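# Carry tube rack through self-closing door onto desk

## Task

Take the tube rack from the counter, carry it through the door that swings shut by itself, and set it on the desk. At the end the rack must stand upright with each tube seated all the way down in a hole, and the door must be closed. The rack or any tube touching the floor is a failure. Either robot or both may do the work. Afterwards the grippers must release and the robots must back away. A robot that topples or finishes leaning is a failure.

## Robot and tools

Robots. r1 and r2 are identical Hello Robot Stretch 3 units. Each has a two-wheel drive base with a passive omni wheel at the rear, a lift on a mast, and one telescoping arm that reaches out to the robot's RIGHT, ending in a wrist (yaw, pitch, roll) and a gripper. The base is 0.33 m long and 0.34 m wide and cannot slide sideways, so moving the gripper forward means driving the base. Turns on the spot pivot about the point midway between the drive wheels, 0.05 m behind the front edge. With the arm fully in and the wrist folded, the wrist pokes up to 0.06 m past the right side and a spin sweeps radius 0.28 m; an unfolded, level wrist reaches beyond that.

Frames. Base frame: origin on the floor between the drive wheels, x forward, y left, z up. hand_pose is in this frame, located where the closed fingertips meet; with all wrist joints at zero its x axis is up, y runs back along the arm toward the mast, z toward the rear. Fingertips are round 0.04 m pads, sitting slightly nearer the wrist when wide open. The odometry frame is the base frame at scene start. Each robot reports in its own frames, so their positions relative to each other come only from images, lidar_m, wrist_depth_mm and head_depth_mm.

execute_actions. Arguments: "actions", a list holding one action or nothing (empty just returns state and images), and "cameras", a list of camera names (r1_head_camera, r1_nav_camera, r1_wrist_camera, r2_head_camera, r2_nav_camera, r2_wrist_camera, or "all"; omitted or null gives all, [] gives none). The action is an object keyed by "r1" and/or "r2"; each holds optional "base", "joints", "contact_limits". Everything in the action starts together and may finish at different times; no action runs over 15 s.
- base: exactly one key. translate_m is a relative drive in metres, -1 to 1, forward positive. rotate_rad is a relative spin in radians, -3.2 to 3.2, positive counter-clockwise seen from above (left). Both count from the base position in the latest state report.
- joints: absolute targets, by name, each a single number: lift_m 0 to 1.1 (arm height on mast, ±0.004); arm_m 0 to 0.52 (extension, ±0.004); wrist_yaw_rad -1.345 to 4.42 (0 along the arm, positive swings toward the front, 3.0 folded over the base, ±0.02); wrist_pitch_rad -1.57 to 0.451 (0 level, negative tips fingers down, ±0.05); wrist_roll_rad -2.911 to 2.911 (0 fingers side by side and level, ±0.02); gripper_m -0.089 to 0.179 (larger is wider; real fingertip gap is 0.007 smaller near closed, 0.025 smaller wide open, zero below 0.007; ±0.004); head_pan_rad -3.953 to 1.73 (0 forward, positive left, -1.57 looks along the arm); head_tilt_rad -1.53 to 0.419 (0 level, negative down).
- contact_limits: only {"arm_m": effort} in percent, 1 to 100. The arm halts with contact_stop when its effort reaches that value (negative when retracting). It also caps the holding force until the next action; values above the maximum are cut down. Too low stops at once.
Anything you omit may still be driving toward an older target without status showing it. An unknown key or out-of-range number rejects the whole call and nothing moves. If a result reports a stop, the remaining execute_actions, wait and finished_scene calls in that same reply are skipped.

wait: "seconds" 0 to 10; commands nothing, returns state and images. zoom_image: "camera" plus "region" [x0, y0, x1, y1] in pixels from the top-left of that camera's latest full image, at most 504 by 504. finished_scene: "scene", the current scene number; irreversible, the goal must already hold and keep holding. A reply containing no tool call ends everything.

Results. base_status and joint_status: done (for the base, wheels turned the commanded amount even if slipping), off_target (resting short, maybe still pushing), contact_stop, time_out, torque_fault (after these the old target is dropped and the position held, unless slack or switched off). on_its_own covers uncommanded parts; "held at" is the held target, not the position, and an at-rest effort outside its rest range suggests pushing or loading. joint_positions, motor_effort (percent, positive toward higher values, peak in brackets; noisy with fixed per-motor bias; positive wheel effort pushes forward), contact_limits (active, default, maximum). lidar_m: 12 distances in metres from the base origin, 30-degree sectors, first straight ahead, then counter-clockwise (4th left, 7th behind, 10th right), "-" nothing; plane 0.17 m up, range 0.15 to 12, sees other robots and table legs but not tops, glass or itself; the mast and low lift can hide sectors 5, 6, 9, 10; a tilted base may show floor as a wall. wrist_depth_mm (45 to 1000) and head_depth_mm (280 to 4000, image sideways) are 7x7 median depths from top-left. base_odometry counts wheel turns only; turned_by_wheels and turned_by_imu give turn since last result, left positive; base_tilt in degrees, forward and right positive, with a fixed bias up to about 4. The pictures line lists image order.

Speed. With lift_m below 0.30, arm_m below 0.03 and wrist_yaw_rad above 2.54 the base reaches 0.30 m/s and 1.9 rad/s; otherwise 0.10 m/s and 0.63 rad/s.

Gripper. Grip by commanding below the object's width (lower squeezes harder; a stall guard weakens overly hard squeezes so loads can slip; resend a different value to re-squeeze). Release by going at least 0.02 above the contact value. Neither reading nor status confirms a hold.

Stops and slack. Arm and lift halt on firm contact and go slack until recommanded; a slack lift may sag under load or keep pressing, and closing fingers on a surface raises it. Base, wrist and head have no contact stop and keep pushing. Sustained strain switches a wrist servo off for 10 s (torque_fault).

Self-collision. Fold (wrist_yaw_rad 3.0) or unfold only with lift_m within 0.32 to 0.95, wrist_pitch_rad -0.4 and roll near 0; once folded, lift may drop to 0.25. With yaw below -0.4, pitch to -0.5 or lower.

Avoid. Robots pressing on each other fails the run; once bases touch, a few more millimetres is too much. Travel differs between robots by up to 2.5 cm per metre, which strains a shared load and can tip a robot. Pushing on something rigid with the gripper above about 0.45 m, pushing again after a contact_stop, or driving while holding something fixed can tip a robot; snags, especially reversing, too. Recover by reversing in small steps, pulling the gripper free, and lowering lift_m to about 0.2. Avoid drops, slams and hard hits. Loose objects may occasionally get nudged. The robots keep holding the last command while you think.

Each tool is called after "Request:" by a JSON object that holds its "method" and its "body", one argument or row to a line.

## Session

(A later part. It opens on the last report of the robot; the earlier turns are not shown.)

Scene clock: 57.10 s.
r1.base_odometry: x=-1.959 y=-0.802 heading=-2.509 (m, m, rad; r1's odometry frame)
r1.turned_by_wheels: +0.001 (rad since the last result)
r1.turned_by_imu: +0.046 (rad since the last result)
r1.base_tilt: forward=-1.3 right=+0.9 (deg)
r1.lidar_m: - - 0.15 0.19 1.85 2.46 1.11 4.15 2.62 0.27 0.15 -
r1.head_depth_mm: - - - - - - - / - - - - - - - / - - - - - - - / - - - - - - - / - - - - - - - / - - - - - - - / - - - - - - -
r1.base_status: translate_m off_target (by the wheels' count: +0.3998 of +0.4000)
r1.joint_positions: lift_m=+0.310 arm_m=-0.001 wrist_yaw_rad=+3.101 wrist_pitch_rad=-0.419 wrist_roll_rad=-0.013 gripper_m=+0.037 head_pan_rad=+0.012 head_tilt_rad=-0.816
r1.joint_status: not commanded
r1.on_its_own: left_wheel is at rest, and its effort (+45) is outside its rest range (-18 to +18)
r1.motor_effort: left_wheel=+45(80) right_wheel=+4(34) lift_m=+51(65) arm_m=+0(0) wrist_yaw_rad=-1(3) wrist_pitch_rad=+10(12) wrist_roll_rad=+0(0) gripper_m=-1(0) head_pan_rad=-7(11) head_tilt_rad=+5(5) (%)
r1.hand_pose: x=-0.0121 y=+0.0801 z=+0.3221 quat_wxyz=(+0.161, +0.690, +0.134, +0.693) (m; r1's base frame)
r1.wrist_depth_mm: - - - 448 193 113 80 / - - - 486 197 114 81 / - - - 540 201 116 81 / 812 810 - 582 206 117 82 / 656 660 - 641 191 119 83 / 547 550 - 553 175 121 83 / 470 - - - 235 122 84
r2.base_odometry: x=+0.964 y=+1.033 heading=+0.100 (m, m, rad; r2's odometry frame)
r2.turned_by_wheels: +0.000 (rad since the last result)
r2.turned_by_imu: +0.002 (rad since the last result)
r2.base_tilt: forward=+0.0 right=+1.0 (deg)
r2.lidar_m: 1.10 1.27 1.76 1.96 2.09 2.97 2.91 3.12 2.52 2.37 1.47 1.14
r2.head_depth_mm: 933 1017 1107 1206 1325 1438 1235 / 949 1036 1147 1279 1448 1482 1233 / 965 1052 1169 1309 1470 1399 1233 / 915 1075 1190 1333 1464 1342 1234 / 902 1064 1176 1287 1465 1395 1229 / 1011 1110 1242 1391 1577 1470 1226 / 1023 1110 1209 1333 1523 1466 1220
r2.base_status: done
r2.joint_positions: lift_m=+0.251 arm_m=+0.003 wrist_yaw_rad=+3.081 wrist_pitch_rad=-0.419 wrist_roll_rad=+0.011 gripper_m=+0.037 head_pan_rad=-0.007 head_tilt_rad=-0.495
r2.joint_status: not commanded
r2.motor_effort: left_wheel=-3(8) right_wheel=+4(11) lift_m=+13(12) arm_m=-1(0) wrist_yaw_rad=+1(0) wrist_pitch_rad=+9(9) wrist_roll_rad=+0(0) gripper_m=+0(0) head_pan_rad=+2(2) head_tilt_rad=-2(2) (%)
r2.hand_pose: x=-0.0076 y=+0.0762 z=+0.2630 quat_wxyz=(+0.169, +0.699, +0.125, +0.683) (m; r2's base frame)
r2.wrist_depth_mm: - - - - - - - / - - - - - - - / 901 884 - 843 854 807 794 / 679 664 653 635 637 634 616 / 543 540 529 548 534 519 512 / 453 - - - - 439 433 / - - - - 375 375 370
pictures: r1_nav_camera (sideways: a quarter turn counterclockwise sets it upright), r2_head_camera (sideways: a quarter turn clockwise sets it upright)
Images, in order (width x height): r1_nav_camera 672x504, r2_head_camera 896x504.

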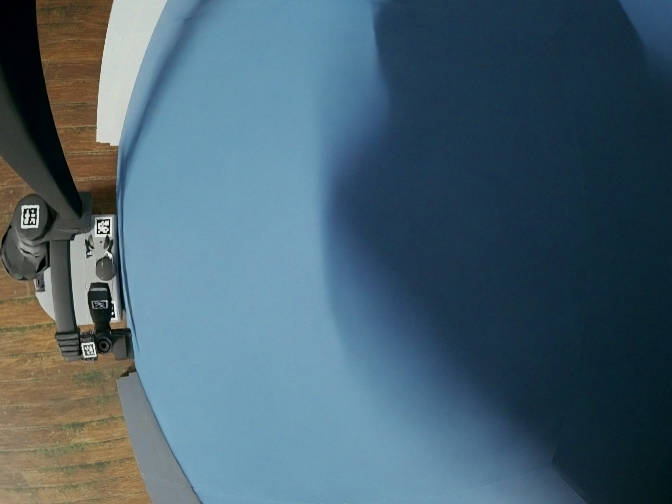

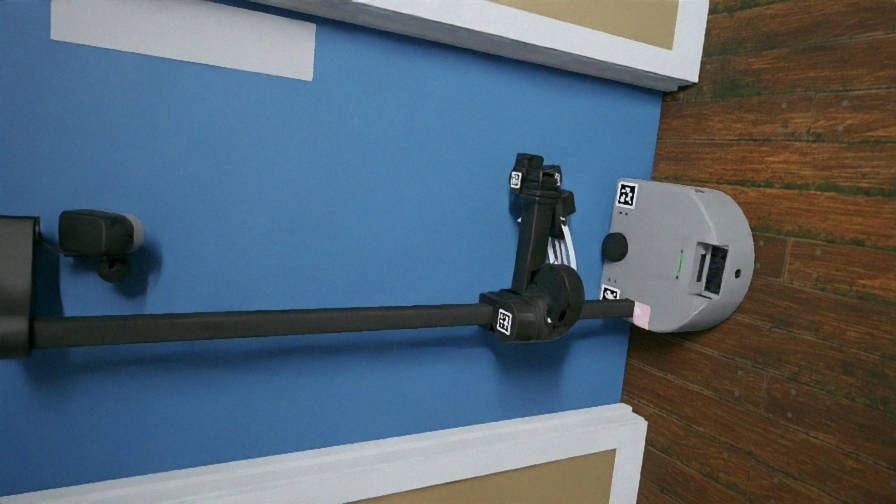

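Request:
{"method": "execute_actions", "body": {
  "actions": [
    {"r1":{"base":{"translate_m":-0.45},"joints":{"lift_m":0.25}},"r2":{"base":{"translate_m":-0.2}}}
  ],
  "cameras": []
}}

Request:
{"method": "execute_actions", "body": {
  "actions": [
    {"r1":{"base":{"rotate_rad":-1.45}}}
  ],
  "cameras": []
}}

Request:
{"method": "execute_actions", "body": {
  "actions": [
    {"r1":{"base":{"translate_m":0.26}}}
  ],
  "cameras": []
}}

Request:
{"method": "execute_actions", "body": {
  "actions": [
    {"r1":{"base":{"rotate_rad":-1.5},"joints":{"lift_m":0.31,"head_pan_rad":-3.14,"head_tilt_rad":-1.1}}}
  ],
  "cameras": ["r1_nav_camera","r2_head_camera"]
}}

Scene clock: 71.10 s.
r1.base_odometry: x=-1.596 y=-0.536 heading=-2.509 (m, m, rad; r1's odometry frame)
r1.turned_by_wheels: +0.000 (rad since the last result)
r1.turned_by_imu: -0.001 (rad since the last result)
r1.base_tilt: forward=-1.2 right=+1.0 (deg)
r1.lidar_m: 0.50 0.52 0.60 1.40 1.83 2.42 0.87 0.88 2.96 2.02 0.62 0.53
r1.head_depth_mm: 403 464 544 656 833 1090 1106 / 401 461 540 650 817 1113 1113 / 399 456 537 644 811 1095 1108 / 396 455 530 638 801 1070 1119 / 393 450 526 631 793 1057 1120 / 390 447 521 623 780 1038 1121 / 388 444 516 617 773 1024 1122
r1.base_status: done
r1.joint_positions: lift_m=+0.251 arm_m=-0.001 wrist_yaw_rad=+3.101 wrist_pitch_rad=-0.419 wrist_roll_rad=-0.013 gripper_m=+0.037 head_pan_rad=+0.007 head_tilt_rad=-0.802
r1.joint_status: all done
r1.motor_effort: left_wheel=-1(35) right_wheel=-1(4) lift_m=+16(45) arm_m=+0(0) wrist_yaw_rad=-1(1) wrist_pitch_rad=+10(10) wrist_roll_rad=+0(0) gripper_m=-1(0) head_pan_rad=-4(8) head_tilt_rad=+1(6) (%)
r1.hand_pose: x=-0.0121 y=+0.0801 z=+0.2633 quat_wxyz=(+0.161, +0.690, +0.134, +0.693) (m; r1's base frame)
r1.wrist_depth_mm: - - - - - 667 492 / - - - - - 668 520 / 923 933 955 947 958 689 561 / 704 704 - 710 719 654 570 / 571 570 - 575 575 573 544 / 475 507 - - 491 484 477 / - - - - 412 411 414
r2.base_odometry: x=+0.765 y=+1.013 heading=+0.099 (m, m, rad; r2's odometry frame)
r2.turned_by_wheels: +0.000 (rad since the last result)
r2.turned_by_imu: -0.001 (rad since the last result)
r2.base_tilt: forward=+0.0 right=+0.9 (deg)
r2.lidar_m: 0.89 0.87 2.01 1.98 2.11 2.76 2.72 2.89 2.44 2.40 1.73 1.34
r2.head_depth_mm: 1091 1175 1266 1391 1555 1489 1235 / 1114 1217 1338 1490 1656 1487 1235 / 1131 1233 1368 1530 1684 1437 1235 / 1127 1262 1391 1562 1724 1225 1148 / 743 1278 1422 1597 1739 1195 1128 / 1148 778 1377 1510 1665 1356 1194 / 1143 1263 1390 1573 1725 1466 1228
r2.base_status: done
r2.joint_positions: lift_m=+0.251 arm_m=+0.003 wrist_yaw_rad=+3.081 wrist_pitch_rad=-0.419 wrist_roll_rad=+0.011 gripper_m=+0.037 head_pan_rad=-0.007 head_tilt_rad=-0.495
r2.joint_status: not commanded
r2.motor_effort: left_wheel=-3(11) right_wheel=+3(10) lift_m=+13(13) arm_m=+0(0) wrist_yaw_rad=+1(1) wrist_pitch_rad=+8(9) wrist_roll_rad=+0(0) gripper_m=+1(0) head_pan_rad=+2(2) head_tilt_rad=-2(2) (%)
r2.hand_pose: x=-0.0076 y=+0.0762 z=+0.2631 quat_wxyz=(+0.169, +0.699, +0.125, +0.683) (m; r2's base frame)
r2.wrist_depth_mm: - - - - - - - / - - - - - - - / 909 873 - 819 823 814 787 / 669 687 663 657 649 629 618 / 554 542 535 542 534 513 508 / 451 - - - - 428 422 / - - - - 378 369 368
pictures: none
No camera images: the call's "cameras" was empty. Leave "cameras" out to get every camera's image.

Scene clock: 73.17 s.
r1.base_odometry: x=-1.596 y=-0.536 heading=+2.325 (m, m, rad; r1's odometry frame)
r1.turned_by_wheels: -1.450 (rad since the last result)
r1.turned_by_imu: -1.455 (rad since the last result)
r1.base_tilt: forward=-1.2 right=+1.0 (deg)
r1.lidar_m: 1.26 0.60 0.51 0.50 0.54 0.64 1.78 1.90 2.76 0.87 3.82 2.96
r1.head_depth_mm: 2476 2799 2251 1798 1484 1276 1108 / 2449 2789 2292 1802 1500 1281 1113 / 2525 2808 2277 1796 1499 1272 1110 / 2580 2837 2252 1794 1483 1287 1120 / 2100 2144 2141 1812 1508 1280 1119 / 1329 1359 1387 1428 1412 1265 1123 / 970 987 1009 1019 1029 1078 1123
r1.base_status: done
r1.joint_positions: lift_m=+0.251 arm_m=-0.001 wrist_yaw_rad=+3.101 wrist_pitch_rad=-0.419 wrist_roll_rad=-0.013 gripper_m=+0.037 head_pan_rad=+0.007 head_tilt_rad=-0.802
r1.joint_status: not commanded
r1.motor_effort: left_wheel=+1(8) right_wheel=-3(6) lift_m=+16(16) arm_m=+0(0) wrist_yaw_rad=-2(1) wrist_pitch_rad=+10(10) wrist_roll_rad=+0(0) gripper_m=+0(0) head_pan_rad=-4(5) head_tilt_rad=+1(1) (%)
r1.hand_pose: x=-0.0121 y=+0.0800 z=+0.2633 quat_wxyz=(+0.161, +0.690, +0.134, +0.693) (m; r1's base frame)
r1.wrist_depth_mm: 495 511 511 513 507 505 488 / 499 558 555 552 547 549 531 / 535 610 607 603 606 599 548 / 573 651 - 661 654 648 568 / 567 575 - 569 580 566 575 / 475 506 - - 492 479 480 / - - - - 412 410 413
r2.base_odometry: x=+0.765 y=+1.013 heading=+0.099 (m, m, rad; r2's odometry frame)
r2.turned_by_wheels: +0.000 (rad since the last result)
r2.turned_by_imu: +0.000 (rad since the last result)
r2.base_tilt: forward=+0.1 right=+1.0 (deg)
r2.lidar_m: 0.88 1.45 2.01 1.98 2.11 2.77 2.71 2.90 2.44 2.40 1.73 1.33
r2.head_depth_mm: 1092 1179 1267 1387 1551 1491 1236 / 1112 1217 1342 1499 1652 1483 1237 / 1130 1237 1367 1528 1694 1481 1229 / 1115 1257 1392 1561 1725 1396 1220 / 777 1237 1369 1572 1216 1192 1199 / 1184 1302 1439 1597 1659 1355 1214 / 1157 1264 1391 1572 1733 1472 1220
r2.base_status: not commanded
r2.joint_positions: lift_m=+0.251 arm_m=+0.003 wrist_yaw_rad=+3.081 wrist_pitch_rad=-0.419 wrist_roll_rad=+0.011 gripper_m=+0.037 head_pan_rad=-0.007 head_tilt_rad=-0.495
r2.joint_status: not commanded
r2.motor_effort: left_wheel=-2(3) right_wheel=+3(2) lift_m=+13(12) arm_m=-1(1) wrist_yaw_rad=-1(0) wrist_pitch_rad=+9(8) wrist_roll_rad=+0(0) gripper_m=+0(0) head_pan_rad=+2(2) head_tilt_rad=-2(2) (%)
r2.hand_pose: x=-0.0076 y=+0.0762 z=+0.2631 quat_wxyz=(+0.169, +0.699, +0.125, +0.683) (m; r2's base frame)
r2.wrist_depth_mm: - - - - - - - / - - - - - - - / 876 885 - 850 837 804 788 / 673 663 657 630 630 640 621 / 538 532 530 540 542 519 501 / 452 - - - - 433 428 / - - - - 373 375 371
pictures: none
No camera images: the call's "cameras" was empty. Leave "cameras" out to get every camera's image.

Scene clock: 75.80 s.
r1.base_odometry: x=-1.774 y=-0.347 heading=+2.325 (m, m, rad; r1's odometry frame)
r1.turned_by_wheels: +0.000 (rad since the last result)
r1.turned_by_imu: +0.001 (rad since the last result)
r1.base_tilt: forward=-1.2 right=+1.0 (deg)
r1.lidar_m: 1.19 0.53 0.43 0.48 0.51 0.75 2.04 2.17 0.99 0.88 3.60 2.77
r1.head_depth_mm: 2288 2582 2268 1809 1493 1271 1105 / 2237 2567 2271 1815 1494 1278 1110 / 2295 2607 2272 1801 1495 1280 1116 / 2296 2652 2288 1801 1494 1279 1118 / 1959 2043 2064 1761 1504 1286 1126 / 1260 1294 1308 1337 1348 1241 1125 / 923 940 946 965 983 988 998
r1.base_status: done
r1.joint_positions: lift_m=+0.251 arm_m=-0.001 wrist_yaw_rad=+3.101 wrist_pitch_rad=-0.419 wrist_roll_rad=-0.013 gripper_m=+0.037 head_pan_rad=+0.007 head_tilt_rad=-0.802
r1.joint_status: not commanded
r1.motor_effort: left_wheel=+0(8) right_wheel=-3(7) lift_m=+16(16) arm_m=+0(0) wrist_yaw_rad=-1(1) wrist_pitch_rad=+10(10) wrist_roll_rad=-1(1) gripper_m=-1(0) head_pan_rad=-5(5) head_tilt_rad=+1(1) (%)
r1.hand_pose: x=-0.0121 y=+0.0800 z=+0.2633 quat_wxyz=(+0.161, +0.690, +0.134, +0.693) (m; r1's base frame)
r1.wrist_depth_mm: 492 491 490 484 487 400 402 / 541 532 532 530 526 438 444 / 593 587 579 585 570 479 483 / 648 642 - 652 622 532 527 / 562 569 - 571 579 553 553 / 474 503 - - 500 482 480 / - - - - 409 409 410
r2.base_odometry: x=+0.765 y=+1.013 heading=+0.099 (m, m, rad; r2's odometry frame)
r2.turned_by_wheels: +0.000 (rad since the last result)
r2.turned_by_imu: +0.000 (rad since the last result)
r2.base_tilt: forward=+0.1 right=+1.0 (deg)
r2.lidar_m: 0.89 1.46 2.00 1.98 2.12 2.77 2.72 2.89 2.44 2.40 1.73 1.33
r2.head_depth_mm: 1052 1178 1264 1386 1551 1489 1234 / 760 1211 1340 1495 1658 1448 1234 / 1114 1215 1343 1496 1235 1036 1174 / 1149 1256 1400 1558 1677 1316 1198 / 1165 1280 1419 1599 1754 1477 1232 / 1185 1311 1440 1607 1745 1475 1226 / 1159 1263 1386 1563 1725 1470 1223
r2.base_status: not commanded
r2.joint_positions: lift_m=+0.251 arm_m=+0.003 wrist_yaw_rad=+3.081 wrist_pitch_rad=-0.419 wrist_roll_rad=+0.011 gripper_m=+0.037 head_pan_rad=-0.007 head_tilt_rad=-0.495
r2.joint_status: not commanded
r2.motor_effort: left_wheel=-3(2) right_wheel=+3(2) lift_m=+13(12) arm_m=-1(1) wrist_yaw_rad=+0(0) wrist_pitch_rad=+8(8) wrist_roll_rad=+0(0) gripper_m=+0(0) head_pan_rad=+3(2) head_tilt_rad=-2(2) (%)
r2.hand_pose: x=-0.0076 y=+0.0762 z=+0.2631 quat_wxyz=(+0.169, +0.699, +0.125, +0.683) (m; r2's base frame)
r2.wrist_depth_mm: - - - - - - - / - - - - - - - / 922 885 - 849 821 830 791 / 694 662 659 648 634 618 618 / 543 541 527 548 535 505 505 / 456 - - - - 432 421 / - - - - 380 370 374
pictures: none
No camera images: the call's "cameras" was empty. Leave "cameras" out to get every camera's image.

Scene clock: 78.17 s.
r1.base_odometry: x=-1.774 y=-0.347 heading=+0.825 (m, m, rad; r1's odometry frame)
r1.turned_by_wheels: -1.500 (rad since the last result)
r1.turned_by_imu: -1.506 (rad since the last result)
r1.base_tilt: forward=-1.2 right=+1.0 (deg)
r1.lidar_m: 0.88 3.35 2.28 0.99 0.50 0.43 0.48 0.53 0.80 2.04 2.25 0.89
r1.head_depth_mm: 423 512 618 741 1064 1203 1073 / 432 521 657 880 1162 - 1067 / 439 531 669 910 1277 - 1054 / 445 540 687 946 1280 - 1050 / 453 552 705 977 1286 1227 1050 / 459 563 722 1008 1298 1190 1081 / 468 574 742 1045 1316 1189 1086
r1.base_status: done
r1.joint_positions: lift_m=+0.309 arm_m=-0.001 wrist_yaw_rad=+3.101 wrist_pitch_rad=-0.419 wrist_roll_rad=-0.013 gripper_m=+0.037 head_pan_rad=-3.134 head_tilt_rad=-1.087
r1.joint_status: all done
r1.motor_effort: left_wheel=+1(7) right_wheel=-3(7) lift_m=+64(68) arm_m=+0(0) wrist_yaw_rad=-1(1) wrist_pitch_rad=+10(10) wrist_roll_rad=+0(0) gripper_m=+0(0) head_pan_rad=-4(59) head_tilt_rad=-4(19) (%)
r1.hand_pose: x=-0.0121 y=+0.0800 z=+0.3217 quat_wxyz=(+0.161, +0.690, +0.134, +0.693) (m; r1's base frame)
r1.wrist_depth_mm: 427 539 - - - - - / 429 568 - - - - - / 440 583 - - - - - / 443 631 - 815 822 837 831 / 441 610 - 660 670 670 666 / 439 544 - 554 566 554 554 / 455 - - - 472 478 479
r2.base_odometry: x=+0.765 y=+1.013 heading=+0.099 (m, m, rad; r2's odometry frame)
r2.turned_by_wheels: +0.000 (rad since the last result)
r2.turned_by_imu: +0.000 (rad since the last result)
r2.base_tilt: forward=+0.1 right=+1.1 (deg)
r2.lidar_m: 0.88 1.46 2.01 1.97 2.11 2.77 2.71 2.89 2.43 2.39 1.73 1.00
r2.head_depth_mm: 687 1168 1217 1342 1542 1491 1232 / 1080 1213 1339 1475 1209 1296 1230 / 1127 1235 1372 1521 1194 1290 1231 / 1144 1260 1392 1559 1670 1394 1228 / 1163 1282 1418 1591 1750 1478 1223 / 1181 1307 1443 1596 1746 1475 1223 / 1163 1257 1389 1576 1726 1463 1220
r2.base_status: not commanded
r2.joint_positions: lift_m=+0.251 arm_m=+0.003 wrist_yaw_rad=+3.081 wrist_pitch_rad=-0.419 wrist_roll_rad=+0.011 gripper_m=+0.037 head_pan_rad=-0.007 head_tilt_rad=-0.495
r2.joint_status: not commanded
r2.motor_effort: left_wheel=-3(2) right_wheel=+3(3) lift_m=+12(12) arm_m=-1(1) wrist_yaw_rad=-1(0) wrist_pitch_rad=+8(9) wrist_roll_rad=+0(0) gripper_m=+0(0) head_pan_rad=+1(2) head_tilt_rad=-2(2) (%)
r2.hand_pose: x=-0.0076 y=+0.0762 z=+0.2631 quat_wxyz=(+0.169, +0.699, +0.125, +0.683) (m; r2's base frame)
r2.wrist_depth_mm: - - - - - - - / - - - - - - - / 885 906 - 834 855 818 817 / 693 662 654 643 637 637 632 / 528 553 538 539 532 512 509 / 455 - - - - 430 423 / - - - - 376 379 373
pictures: r1_nav_camera (sideways: a quarter turn counterclockwise sets it upright), r2_head_camera (sideways: a quarter turn clockwise sets it upright)
Images, in order (width x height): r1_nav_camera 672x504, r2_head_camera 896x504.

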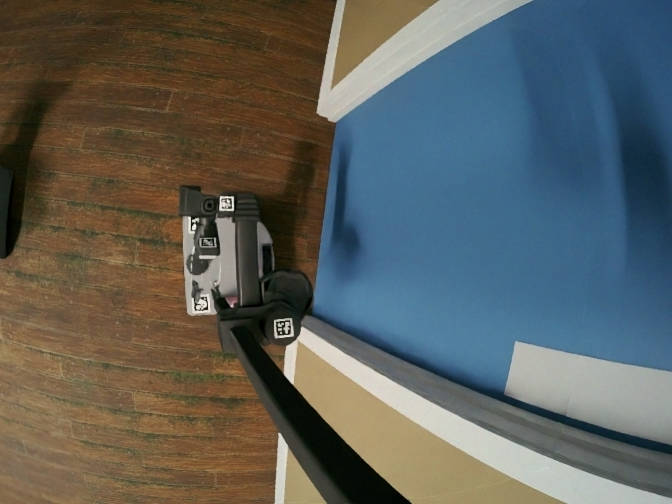

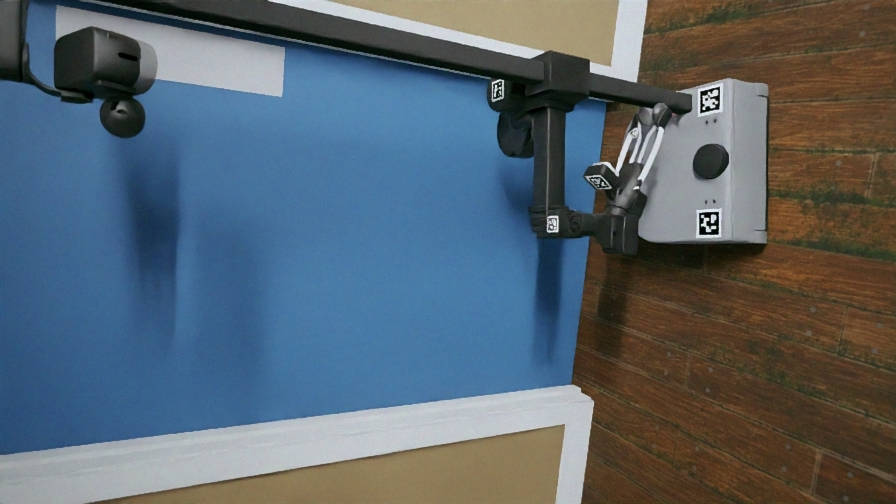

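Request:
{"method": "execute_actions", "body": {
  "actions": [
    {"r1":{"base":{"translate_m":-0.4}}}
  ],
  "cameras": ["r1_nav_camera","r2_head_camera"]
}}

Scene clock: 88.47 s.
r1.base_odometry: x=-2.045 y=-0.640 heading=+0.825 (m, m, rad; r1's odometry frame)
r1.turned_by_wheels: +0.000 (rad since the last result)
r1.turned_by_imu: +0.001 (rad since the last result)
r1.base_tilt: forward=-1.1 right=+1.0 (deg)
r1.lidar_m: 1.27 3.07 2.43 0.24 0.27 0.30 0.28 0.28 0.34 0.62 2.17 1.38
r1.head_depth_mm: - 318 409 583 1260 1201 783 / - 310 398 558 887 - 1047 / - 308 387 534 774 - 1053 / - 304 376 513 776 - 1057 / - 298 364 494 764 1202 1055 / - 296 354 474 717 1158 1086 / - 292 343 457 679 1142 1085
r1.base_status: translate_m off_target (by the wheels' count: -0.3999 of -0.4000)
r1.joint_positions: lift_m=+0.309 arm_m=-0.001 wrist_yaw_rad=+3.100 wrist_pitch_rad=-0.419 wrist_roll_rad=-0.013 gripper_m=+0.037 head_pan_rad=-3.134 head_tilt_rad=-1.089
r1.joint_status: not commanded
r1.motor_effort: left_wheel=-12(31) right_wheel=-17(19) lift_m=+64(64) arm_m=+0(0) wrist_yaw_rad=-2(1) wrist_pitch_rad=+10(10) wrist_roll_rad=+0(0) gripper_m=+0(0) head_pan_rad=-4(4) head_tilt_rad=-4(4) (%)
r1.hand_pose: x=-0.0120 y=+0.0800 z=+0.3217 quat_wxyz=(+0.161, +0.690, +0.134, +0.693) (m; r1's base frame)
r1.wrist_depth_mm: - - 260 259 - - - / - - 280 284 - - - / - - 313 312 - - - / 804 807 - 346 823 830 818 / 609 653 - 387 663 671 665 / 394 548 - 433 563 553 553 / 379 - - - 473 480 476
r2.base_odometry: x=+0.765 y=+1.013 heading=+0.099 (m, m, rad; r2's odometry frame)
r2.turned_by_wheels: +0.000 (rad since the last result)
r2.turned_by_imu: +0.000 (rad since the last result)
r2.base_tilt: forward=+0.1 right=+1.0 (deg)
r2.lidar_m: 1.27 1.45 2.02 1.98 2.11 2.76 2.72 2.89 2.44 2.40 1.73 1.33
r2.head_depth_mm: 1118 1428 1269 1396 1564 1488 1235 / 1020 1383 1528 1680 1653 1482 1233 / 1253 1387 1546 1668 1626 1479 1232 / 1250 1372 1519 1655 1763 1479 1230 / 1227 1351 1491 1667 1792 1472 1228 / 1214 1328 1456 1611 1747 1467 1228 / 1161 1257 1389 1567 1730 1472 1221
r2.base_status: not commanded
r2.joint_positions: lift_m=+0.251 arm_m=+0.003 wrist_yaw_rad=+3.081 wrist_pitch_rad=-0.419 wrist_roll_rad=+0.011 gripper_m=+0.037 head_pan_rad=-0.007 head_tilt_rad=-0.495
r2.joint_status: not commanded
r2.motor_effort: left_wheel=-3(3) right_wheel=+2(3) lift_m=+13(12) arm_m=-1(1) wrist_yaw_rad=+0(1) wrist_pitch_rad=+9(9) wrist_roll_rad=+0(0) gripper_m=+0(1) head_pan_rad=+2(3) head_tilt_rad=-2(2) (%)
r2.hand_pose: x=-0.0076 y=+0.0762 z=+0.2631 quat_wxyz=(+0.169, +0.699, +0.125, +0.683) (m; r2's base frame)
r2.wrist_depth_mm: - - - - - - - / - - - - - - - / 907 864 - 829 828 838 782 / 683 665 655 641 652 641 624 / 540 542 540 540 549 509 501 / 463 - - - - 433 430 / - - - - 378 371 373
pictures: r1_nav_camera (sideways: a quarter turn counterclockwise sets it upright), r2_head_camera (sideways: a quarter turn clockwise sets it upright)
Images, in order (width x height): r1_nav_camera 672x504, r2_head_camera 896x504.

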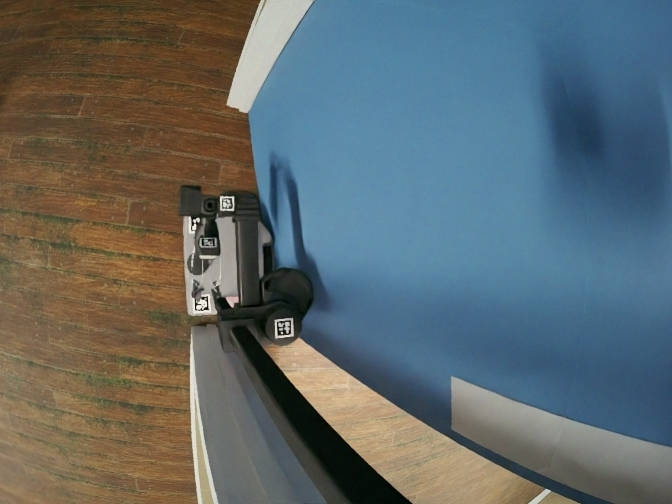

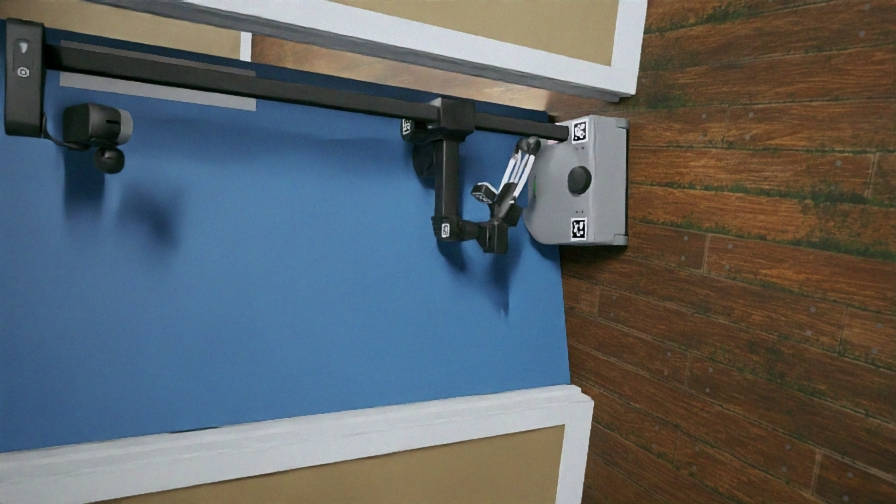

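Request:
{"method": "execute_actions", "body": {
  "actions": [
    {"r1":{"base":{"translate_m":-0.3}}}
  ],
  "cameras": []
}}

Request:
{"method": "execute_actions", "body": {
  "actions": [
    {"r1":{"base":{"rotate_rad":0.3}}}
  ],
  "cameras": []
}}

Request:
{"method": "execute_actions", "body": {
  "actions": [
    {"r1":{"base":{"translate_m":-0.3}}}
  ],
  "cameras": ["r1_nav_camera","r2_head_camera"]
}}

Scene clock: 101.03 s.
r1.base_odometry: x=-2.249 y=-0.861 heading=+0.825 (m, m, rad; r1's odometry frame)
r1.turned_by_wheels: +0.000 (rad since the last result)
r1.turned_by_imu: +0.000 (rad since the last result)
r1.base_tilt: forward=-1.2 right=+1.1 (deg)
r1.lidar_m: 1.56 0.34 0.33 2.27 2.45 0.42 0.28 0.26 0.26 0.33 0.64 3.31
r1.head_depth_mm: 2134 1863 1624 1427 1290 1203 1069 / 348 450 1576 1429 1302 - 1060 / 314 389 510 733 1273 - 1054 / 298 350 442 601 902 - 1047 / - 317 390 509 731 998 1055 / - 297 351 442 599 856 1084 / - - 317 390 509 732 1058
r1.base_status: done
r1.joint_positions: lift_m=+0.309 arm_m=-0.001 wrist_yaw_rad=+3.100 wrist_pitch_rad=-0.419 wrist_roll_rad=-0.013 gripper_m=+0.037 head_pan_rad=-3.134 head_tilt_rad=-1.089
r1.joint_status: not commanded
r1.motor_effort: left_wheel=-11(19) right_wheel=-10(23) lift_m=+63(63) arm_m=+0(0) wrist_yaw_rad=+0(1) wrist_pitch_rad=+10(10) wrist_roll_rad=-1(0) gripper_m=+0(0) head_pan_rad=-3(3) head_tilt_rad=-4(4) (%)
r1.hand_pose: x=-0.0120 y=+0.0800 z=+0.3217 quat_wxyz=(+0.161, +0.690, +0.134, +0.693) (m; r1's base frame)
r1.wrist_depth_mm: - - - - - 390 280 / - - - - 980 356 304 / - - - - 872 357 332 / 824 818 - 820 762 380 378 / 656 658 - 660 633 426 618 / 542 546 - 551 549 476 556 / 469 - - - 473 476 475
r2.base_odometry: x=+0.765 y=+1.013 heading=+0.099 (m, m, rad; r2's odometry frame)
r2.turned_by_wheels: +0.000 (rad since the last result)
r2.turned_by_imu: +0.000 (rad since the last result)
r2.base_tilt: forward=+0.0 right=+0.9 (deg)
r2.lidar_m: 1.39 1.45 2.01 1.97 2.11 2.77 2.71 2.90 2.44 2.40 1.73 1.33
r2.head_depth_mm: - - 1271 1389 1554 1491 1235 / 1381 - 3565 2382 1791 1483 1233 / 1496 1707 1885 1915 1836 1481 1230 / 1431 1565 1739 1918 1859 1476 1228 / 1328 1455 1607 1784 1856 1478 1228 / 1248 1361 1480 1625 1734 1470 1228 / 1165 1257 1392 1576 1731 1471 1223
r2.base_status: not commanded
r2.joint_positions: lift_m=+0.251 arm_m=+0.003 wrist_yaw_rad=+3.081 wrist_pitch_rad=-0.419 wrist_roll_rad=+0.011 gripper_m=+0.037 head_pan_rad=-0.007 head_tilt_rad=-0.495
r2.joint_status: not commanded
r2.motor_effort: left_wheel=-3(3) right_wheel=+3(3) lift_m=+12(12) arm_m=-1(1) wrist_yaw_rad=-1(0) wrist_pitch_rad=+8(8) wrist_roll_rad=+0(0) gripper_m=+0(0) head_pan_rad=+3(4) head_tilt_rad=-2(2) (%)
r2.hand_pose: x=-0.0076 y=+0.0762 z=+0.2631 quat_wxyz=(+0.169, +0.699, +0.125, +0.683) (m; r2's base frame)
r2.wrist_depth_mm: - - - - - - - / - - - - - - - / 904 900 - 820 847 838 801 / 680 666 652 633 649 642 629 / 549 531 538 551 527 524 505 / 450 - - - - 430 425 / - - - - 372 373 373
pictures: none
No camera images: the call's "cameras" was empty. Leave "cameras" out to get every camera's image.

Scene clock: 102.47 s.
r1.base_odometry: x=-2.249 y=-0.861 heading=+1.125 (m, m, rad; r1's odometry frame)
r1.turned_by_wheels: +0.299 (rad since the last result)
r1.turned_by_imu: +0.299 (rad since the last result)
r1.base_tilt: forward=-1.1 right=+1.0 (deg)
r1.lidar_m: 4.33 0.33 0.52 2.29 2.96 0.33 0.27 0.27 0.30 0.47 2.57 1.56
r1.head_depth_mm: 301 368 495 1387 1282 1197 1069 / 294 347 456 660 1260 - 1066 / 288 327 423 593 875 - 1052 / - 310 393 535 807 - 1048 / - 300 368 488 733 1058 1058 / - 293 344 451 649 1031 1092 / - - 325 416 581 967 1077
r1.base_status: done
r1.joint_positions: lift_m=+0.309 arm_m=-0.001 wrist_yaw_rad=+3.100 wrist_pitch_rad=-0.419 wrist_roll_rad=-0.013 gripper_m=+0.037 head_pan_rad=-3.134 head_tilt_rad=-1.089
r1.joint_status: not commanded
r1.on_its_own: left_wheel is at rest, and its effort (-20) is outside its rest range (-18 to +18)
r1.motor_effort: left_wheel=-20(25) right_wheel=-2(3) lift_m=+64(64) arm_m=+0(0) wrist_yaw_rad=+0(2) wrist_pitch_rad=+10(11) wrist_roll_rad=+0(1) gripper_m=+0(0) head_pan_rad=-4(4) head_tilt_rad=-4(3) (%)
r1.hand_pose: x=-0.0120 y=+0.0800 z=+0.3217 quat_wxyz=(+0.161, +0.690, +0.134, +0.693) (m; r1's base frame)
r1.wrist_depth_mm: - - - - - - 447 / - - - - - - 413 / - - - - - 887 379 / 810 821 - 816 830 739 323 / 650 663 - 656 666 612 337 / 546 547 - 550 573 525 356 / 459 - - - 476 455 391
r2.base_odometry: x=+0.765 y=+1.013 heading=+0.099 (m, m, rad; r2's odometry frame)
r2.turned_by_wheels: +0.000 (rad since the last result)
r2.turned_by_imu: +0.000 (rad since the last result)
r2.base_tilt: forward=+0.1 right=+1.0 (deg)
r2.lidar_m: 1.39 1.45 2.02 1.98 2.11 2.76 2.72 2.89 2.44 2.40 1.73 1.33
r2.head_depth_mm: - - 1267 1397 1552 1494 1229 / 1412 - 3621 2502 1794 1483 1232 / 1514 1722 1885 1922 1835 1480 1226 / 1439 1586 1758 1910 1834 1482 1226 / 1338 1466 1608 1788 1841 1476 1228 / 1248 1355 1485 1629 1744 1467 1226 / 1164 1264 1391 1571 1733 1474 1228
r2.base_status: not commanded
r2.joint_positions: lift_m=+0.251 arm_m=+0.003 wrist_yaw_rad=+3.081 wrist_pitch_rad=-0.419 wrist_roll_rad=+0.011 gripper_m=+0.037 head_pan_rad=-0.007 head_tilt_rad=-0.495
r2.joint_status: not commanded
r2.motor_effort: left_wheel=-3(3) right_wheel=+3(2) lift_m=+12(12) arm_m=+0(0) wrist_yaw_rad=+0(0) wrist_pitch_rad=+9(8) wrist_roll_rad=+0(0) gripper_m=+0(0) head_pan_rad=+2(3) head_tilt_rad=-2(2) (%)
r2.hand_pose: x=-0.0076 y=+0.0762 z=+0.2631 quat_wxyz=(+0.169, +0.699, +0.125, +0.683) (m; r2's base frame)
r2.wrist_depth_mm: - - - - - - - / - - - - - - - / 912 861 - 837 836 803 809 / 675 672 668 648 624 636 629 / 545 538 533 553 540 522 508 / 450 - - - - 438 433 / - - - - 376 370 369
pictures: none
No camera images: the call's "cameras" was empty. Leave "cameras" out to get every camera's image.

Scene clock: 106.47 s.
r1.base_odometry: x=-2.378 y=-1.131 heading=+1.124 (m, m, rad; r1's odometry frame)
r1.turned_by_wheels: +0.000 (rad since the last result)
r1.turned_by_imu: +0.000 (rad since the last result)
r1.base_tilt: forward=-1.1 right=+0.9 (deg)
r1.lidar_m: 0.62 0.60 1.35 2.42 3.98 4.19 0.29 0.25 0.25 0.29 0.49 1.84
r1.head_depth_mm: 2167 1856 1635 1439 1285 1208 1071 / 2198 1878 1609 1435 1315 - 1060 / 2099 1836 1595 1441 1316 - 1049 / 322 390 496 670 995 - 1052 / 295 341 419 538 750 965 1055 / - 304 363 449 588 799 1063 / - 291 321 384 483 648 994
r1.base_status: done
r1.joint_positions: lift_m=+0.309 arm_m=-0.001 wrist_yaw_rad=+3.100 wrist_pitch_rad=-0.419 wrist_roll_rad=-0.013 gripper_m=+0.037 head_pan_rad=-3.134 head_tilt_rad=-1.089
r1.joint_status: not commanded
r1.motor_effort: left_wheel=-10(22) right_wheel=-4(17) lift_m=+64(63) arm_m=+0(0) wrist_yaw_rad=-1(2) wrist_pitch_rad=+10(10) wrist_roll_rad=+0(0) gripper_m=+0(0) head_pan_rad=-3(3) head_tilt_rad=-3(4) (%)
r1.hand_pose: x=-0.0120 y=+0.0800 z=+0.3217 quat_wxyz=(+0.161, +0.690, +0.134, +0.693) (m; r1's base frame)
r1.wrist_depth_mm: - - - - - - - / - - - - - - - / - - - - - - 974 / 812 823 - 824 817 828 802 / 652 656 - 660 662 668 663 / 550 544 - 552 572 557 555 / 470 - - - 477 472 473
r2.base_odometry: x=+0.765 y=+1.013 heading=+0.099 (m, m, rad; r2's odometry frame)
r2.turned_by_wheels: +0.000 (rad since the last result)
r2.turned_by_imu: +0.000 (rad since the last result)
r2.base_tilt: forward=+0.1 right=+1.0 (deg)
r2.lidar_m: 1.39 1.45 2.01 1.98 2.11 2.76 2.71 2.89 2.44 2.39 1.74 1.33
r2.head_depth_mm: - - 1266 1388 1557 1488 1239 / - - 3821 2506 1795 1482 1235 / - - 3518 2272 1865 1476 1230 / 1772 1949 2096 2109 1849 1481 1231 / 1495 1619 1774 1946 1854 1478 1224 / 1290 1407 1514 1637 1746 1472 1221 / 1163 1260 1389 1566 1726 1474 1219
r2.base_status: not commanded
r2.joint_positions: lift_m=+0.251 arm_m=+0.003 wrist_yaw_rad=+3.081 wrist_pitch_rad=-0.419 wrist_roll_rad=+0.011 gripper_m=+0.037 head_pan_rad=-0.007 head_tilt_rad=-0.495
r2.joint_status: not commanded
r2.motor_effort: left_wheel=-3(3) right_wheel=+3(2) lift_m=+12(12) arm_m=-1(0) wrist_yaw_rad=+0(0) wrist_pitch_rad=+8(9) wrist_roll_rad=+0(0) gripper_m=+0(0) head_pan_rad=+3(2) head_tilt_rad=-2(2) (%)
r2.hand_pose: x=-0.0076 y=+0.0762 z=+0.2631 quat_wxyz=(+0.169, +0.699, +0.125, +0.683) (m; r2's base frame)
r2.wrist_depth_mm: - - - - - - - / - - - - - - - / 881 878 - 854 816 814 793 / 673 678 672 646 639 628 631 / 548 543 530 545 539 522 503 / 455 - - - - 432 429 / - - - - 379 371 370
pictures: r1_nav_camera (sideways: a quarter turn counterclockwise sets it upright), r2_head_camera (sideways: a quarter turn clockwise sets it upright)
Images, in order (width x height): r1_nav_camera 672x504, r2_head_camera 896x504.

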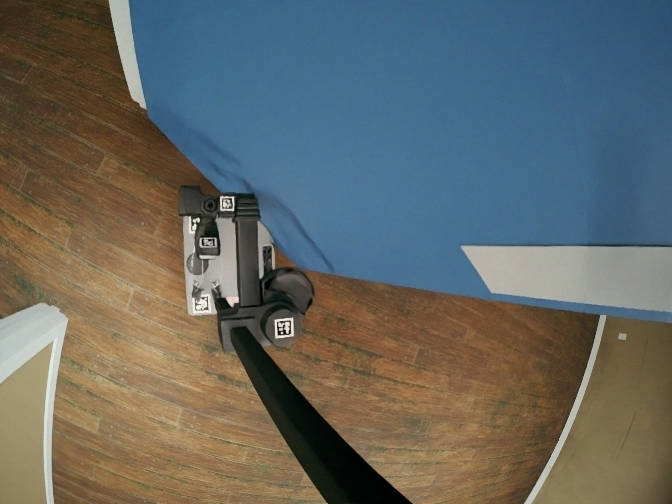

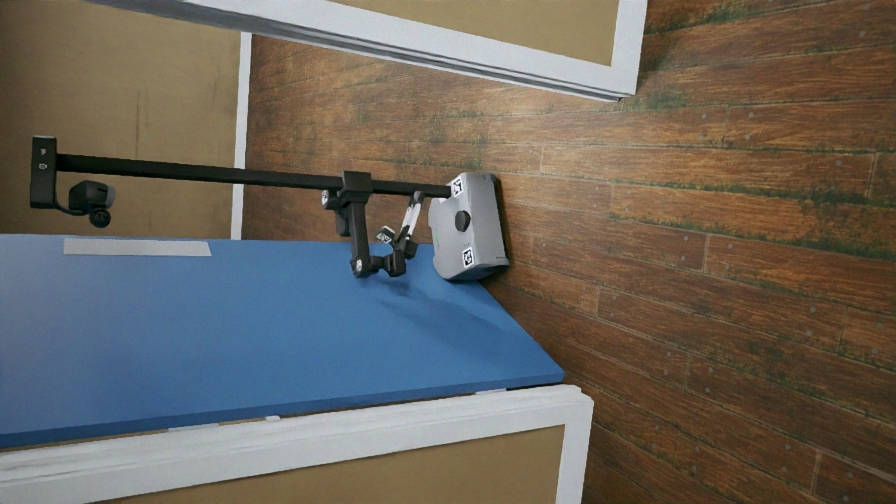

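Request:
{"method": "execute_actions", "body": {
  "actions": [
    {"r1":{"base":{"rotate_rad":0.45},"joints":{"head_tilt_rad":-0.8}},"r2":{"base":{"rotate_rad":-0.17}}}
  ],
  "cameras": []
}}

Request:
{"method": "execute_actions", "body": {
  "actions": [
    {"r1":{"base":{"translate_m":-0.3}},"r2":{"base":{"translate_m":0.8},"joints":{"head_tilt_rad":-0.7}}}
  ],
  "cameras": []
}}

Request:
{"method": "execute_actions", "body": {
  "actions": [
    {"r1":{"base":{"rotate_rad":0.5},"joints":{"head_pan_rad":1.2,"head_tilt_rad":-0.4}}}
  ],
  "cameras": ["r1_nav_camera","r2_nav_camera"]
}}

Scene clock: 113.83 s.
r1.base_odometry: x=-2.378 y=-1.131 heading=+1.574 (m, m, rad; r1's odometry frame)
r1.turned_by_wheels: +0.450 (rad since the last result)
r1.turned_by_imu: +0.450 (rad since the last result)
r1.base_tilt: forward=-1.2 right=+1.0 (deg)
r1.lidar_m: 0.60 1.10 2.39 2.92 4.18 0.34 0.27 0.27 0.29 0.45 1.84 4.61
r1.head_depth_mm: - 302 360 449 1376 1268 1109 / - 295 339 414 541 773 1134 / - 285 317 386 489 674 - / - - 300 359 448 594 819 / - - 293 337 412 536 761 / - - 284 316 382 486 667 / - - - 301 357 444 591
r1.base_status: done
r1.joint_positions: lift_m=+0.309 arm_m=-0.001 wrist_yaw_rad=+3.100 wrist_pitch_rad=-0.419 wrist_roll_rad=-0.013 gripper_m=+0.037 head_pan_rad=-3.134 head_tilt_rad=-0.803
r1.joint_status: all done
r1.motor_effort: left_wheel=-15(21) right_wheel=-1(5) lift_m=+63(63) arm_m=+0(0) wrist_yaw_rad=+0(1) wrist_pitch_rad=+10(10) wrist_roll_rad=+0(0) gripper_m=+0(0) head_pan_rad=-3(4) head_tilt_rad=+1(15) (%)
r1.hand_pose: x=-0.0120 y=+0.0800 z=+0.3217 quat_wxyz=(+0.161, +0.690, +0.134, +0.693) (m; r1's base frame)
r1.wrist_depth_mm: - - - - - - - / - - - - - - - / - - - - - - - / 819 808 - 835 830 825 835 / 651 655 - 659 667 663 665 / 546 548 - 545 576 554 560 / 469 - - - 472 474 474
r2.base_odometry: x=+0.765 y=+1.013 heading=-0.070 (m, m, rad; r2's odometry frame)
r2.turned_by_wheels: -0.170 (rad since the last result)
r2.turned_by_imu: -0.171 (rad since the last result)
r2.base_tilt: forward=+0.1 right=+0.9 (deg)
r2.lidar_m: 1.33 1.46 1.74 1.98 2.02 2.62 2.71 2.77 2.98 2.44 2.06 1.40
r2.head_depth_mm: 1069 1166 1297 1464 1660 1487 1237 / 1082 1174 1299 1455 1660 1485 1241 / - - 3517 2284 1701 1480 1233 / - - 3772 2474 1869 1481 1229 / - - 3038 2062 1844 1480 1225 / 1706 1823 1898 2057 1842 1466 1223 / 1429 1495 1577 1685 1713 1467 1219
r2.base_status: done
r2.joint_positions: lift_m=+0.251 arm_m=+0.003 wrist_yaw_rad=+3.081 wrist_pitch_rad=-0.419 wrist_roll_rad=+0.011 gripper_m=+0.037 head_pan_rad=-0.007 head_tilt_rad=-0.495
r2.joint_status: not commanded
r2.motor_effort: left_wheel=+2(9) right_wheel=-4(11) lift_m=+12(12) arm_m=-2(1) wrist_yaw_rad=+0(0) wrist_pitch_rad=+8(9) wrist_roll_rad=+0(0) gripper_m=+0(1) head_pan_rad=+3(2) head_tilt_rad=-2(2) (%)
r2.hand_pose: x=-0.0076 y=+0.0762 z=+0.2631 quat_wxyz=(+0.169, +0.699, +0.125, +0.683) (m; r2's base frame)
r2.wrist_depth_mm: - - - - - - - / - - - - - - - / 899 859 - 841 857 828 814 / 682 657 660 648 621 634 630 / 552 537 524 535 536 514 512 / 456 - - - - 435 430 / - - - - 373 375 370
pictures: none
No camera images: the call's "cameras" was empty. Leave "cameras" out to get every camera's image.

Scene clock: 118.20 s.
r1.base_odometry: x=-2.377 y=-1.431 heading=+1.573 (m, m, rad; r1's odometry frame)
r1.turned_by_wheels: -0.001 (rad since the last result)
r1.turned_by_imu: +0.082 (rad since the last result)
r1.base_tilt: forward=-1.1 right=+1.0 (deg)
r1.lidar_m: 0.87 1.93 2.61 4.19 4.02 2.44 0.28 0.26 0.26 0.32 4.74 0.94
r1.head_depth_mm: 2073 2470 2245 1804 1490 1273 1117 / 1912 2224 2270 1812 1494 1281 1162 / 290 325 383 487 1425 1250 - / - 299 341 406 504 666 911 / - - 308 360 437 551 742 / - - 290 325 385 469 603 / - - - 300 342 409 508
r1.base_status: translate_m off_target (by the wheels' count: -0.2995 of -0.3000)
r1.joint_positions: lift_m=+0.309 arm_m=-0.001 wrist_yaw_rad=+3.101 wrist_pitch_rad=-0.419 wrist_roll_rad=-0.013 gripper_m=+0.037 head_pan_rad=-3.135 head_tilt_rad=-0.800
r1.joint_status: not commanded
r1.on_its_own: left_wheel is at rest, and its effort (-72) is outside its rest range (-18 to +18); right_wheel is at rest, and its effort (-34) is outside its rest range (-18 to +18)
r1.motor_effort: left_wheel=-72(76) right_wheel=-34(39) lift_m=+62(63) arm_m=+0(1) wrist_yaw_rad=-2(3) wrist_pitch_rad=+10(12) wrist_roll_rad=-1(0) gripper_m=+0(0) head_pan_rad=-3(3) head_tilt_rad=+0(1) (%)
r1.hand_pose: x=-0.0121 y=+0.0800 z=+0.3218 quat_wxyz=(+0.161, +0.690, +0.134, +0.693) (m; r1's base frame)
r1.wrist_depth_mm: - - - - - - - / - - - - - - - / - - - - - - - / 828 817 - 828 825 833 841 / 653 656 - 654 663 673 663 / 543 543 - 554 572 548 550 / 467 - - - 477 475 476
r2.base_odometry: x=+1.563 y=+0.957 heading=-0.070 (m, m, rad; r2's odometry frame)
r2.turned_by_wheels: +0.000 (rad since the last result)
r2.turned_by_imu: +0.003 (rad since the last result)
r2.base_tilt: forward=+0.0 right=+1.0 (deg)
r2.lidar_m: 0.56 1.02 0.86 1.57 2.09 2.70 3.53 3.60 2.71 2.28 0.81 0.54
r2.head_depth_mm: 466 495 531 615 774 1002 1129 / - 3503 2344 710 807 976 1129 / - 3478 2468 1900 1547 1280 1132 / - 3468 2450 1889 1547 1308 1129 / - 3468 2459 1900 1550 1307 1126 / - 3464 2275 1718 1542 1306 1126 / - 3090 1470 1585 1543 1305 1126
r2.base_status: done
r2.joint_positions: lift_m=+0.251 arm_m=+0.003 wrist_yaw_rad=+3.081 wrist_pitch_rad=-0.419 wrist_roll_rad=+0.011 gripper_m=+0.037 head_pan_rad=-0.007 head_tilt_rad=-0.692
r2.joint_status: all done
r2.motor_effort: left_wheel=+2(12) right_wheel=-3(9) lift_m=+12(13) arm_m=-1(1) wrist_yaw_rad=+0(0) wrist_pitch_rad=+8(8) wrist_roll_rad=+0(0) gripper_m=+0(1) head_pan_rad=+2(3) head_tilt_rad=-4(22) (%)
r2.hand_pose: x=-0.0076 y=+0.0762 z=+0.2631 quat_wxyz=(+0.169, +0.699, +0.125, +0.683) (m; r2's base frame)
r2.wrist_depth_mm: - - - - - 710 700 / - - - - - 762 752 / 914 870 - 850 824 790 759 / 686 666 658 663 630 630 619 / 548 522 536 543 541 503 501 / 462 - - - - 434 425 / - - - - 377 372 372
pictures: none
No camera images: the call's "cameras" was empty. Leave "cameras" out to get every camera's image.

Scene clock: 120.67 s.
r1.base_odometry: x=-2.377 y=-1.430 heading=+2.071 (m, m, rad; r1's odometry frame)
r1.turned_by_wheels: +0.499 (rad since the last result)
r1.turned_by_imu: +0.440 (rad since the last result)
r1.base_tilt: forward=-1.1 right=+1.0 (deg)
r1.lidar_m: 1.54 2.56 3.91 4.00 2.75 0.31 0.27 0.27 0.33 0.58 1.29 0.86
r1.head_depth_mm: 3408 3545 3764 3299 2234 1684 1352 / 3820 - - 3331 2232 1702 1345 / - - - 3356 2263 1701 1361 / - - - 3381 2293 1704 1365 / 3787 - - 3455 2294 1706 1372 / 3478 3729 - 3490 2284 1729 1381 / 3341 3510 3802 3522 2311 1753 1374
r1.base_status: rotate_rad off_target (by the wheels' count: +0.4986 of +0.5000)
r1.joint_positions: lift_m=+0.309 arm_m=-0.001 wrist_yaw_rad=+3.101 wrist_pitch_rad=-0.419 wrist_roll_rad=-0.013 gripper_m=+0.037 head_pan_rad=+1.193 head_tilt_rad=-0.407
r1.joint_status: all done
r1.on_its_own: left_wheel is at rest, and its effort (-68) is outside its rest range (-18 to +18); right_wheel is at rest, and its effort (-21) is outside its rest range (-18 to +18)
r1.motor_effort: left_wheel=-68(82) right_wheel=-21(23) lift_m=+62(62) arm_m=+0(0) wrist_yaw_rad=-1(1) wrist_pitch_rad=+10(10) wrist_roll_rad=-1(0) gripper_m=-1(0) head_pan_rad=+4(57) head_tilt_rad=+2(18) (%)
r1.hand_pose: x=-0.0121 y=+0.0800 z=+0.3218 quat_wxyz=(+0.161, +0.690, +0.134, +0.693) (m; r1's base frame)
r1.wrist_depth_mm: - - - - - - - / - - - - - - - / - - - - - - - / 821 809 - 807 836 824 828 / 661 660 - 652 661 664 668 / 543 547 - 554 569 556 552 / 461 - - - 476 475 477
r2.base_odometry: x=+1.563 y=+0.957 heading=-0.070 (m, m, rad; r2's odometry frame)
r2.turned_by_wheels: +0.000 (rad since the last result)
r2.turned_by_imu: +0.000 (rad since the last result)
r2.base_tilt: forward=+0.0 right=+1.0 (deg)
r2.lidar_m: 0.56 1.02 0.86 1.57 2.08 2.70 3.51 3.59 2.71 2.28 0.81 0.54
r2.head_depth_mm: 466 495 531 614 776 1002 1131 / - 3459 2355 710 807 973 1130 / - 3454 2451 1892 1554 1272 1129 / - 3468 2448 1895 1549 1307 1128 / - 3445 2471 1891 1549 1308 1129 / - 3477 2464 1708 1536 1309 1127 / - 3091 1454 1563 1541 1299 1126
r2.base_status: not commanded
r2.joint_positions: lift_m=+0.251 arm_m=+0.003 wrist_yaw_rad=+3.081 wrist_pitch_rad=-0.419 wrist_roll_rad=+0.011 gripper_m=+0.037 head_pan_rad=-0.007 head_tilt_rad=-0.692
r2.joint_status: not commanded
r2.motor_effort: left_wheel=+2(2) right_wheel=-3(3) lift_m=+12(12) arm_m=+0(1) wrist_yaw_rad=+0(0) wrist_pitch_rad=+8(9) wrist_roll_rad=+0(0) gripper_m=+0(0) head_pan_rad=+2(2) head_tilt_rad=-4(4) (%)
r2.hand_pose: x=-0.0076 y=+0.0762 z=+0.2631 quat_wxyz=(+0.169, +0.699, +0.125, +0.683) (m; r2's base frame)
r2.wrist_depth_mm: - - - - - 714 676 / - - - - - 781 719 / 909 877 - 843 825 792 780 / 670 658 653 668 629 633 625 / 540 543 532 544 535 511 506 / 449 - - - - 432 428 / - - - - 376 374 374
pictures: r1_nav_camera (sideways: a quarter turn counterclockwise sets it upright), r2_nav_camera (sideways: a quarter turn counterclockwise sets it upright)
Images, in order (width x height): r1_nav_camera 672x504, r2_nav_camera 672x504.

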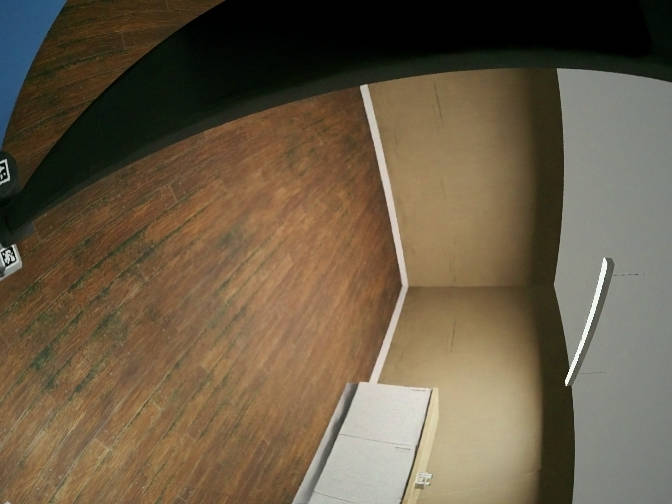

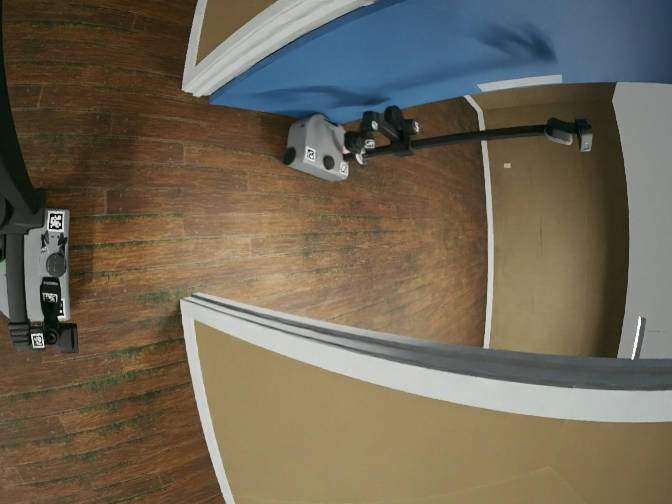

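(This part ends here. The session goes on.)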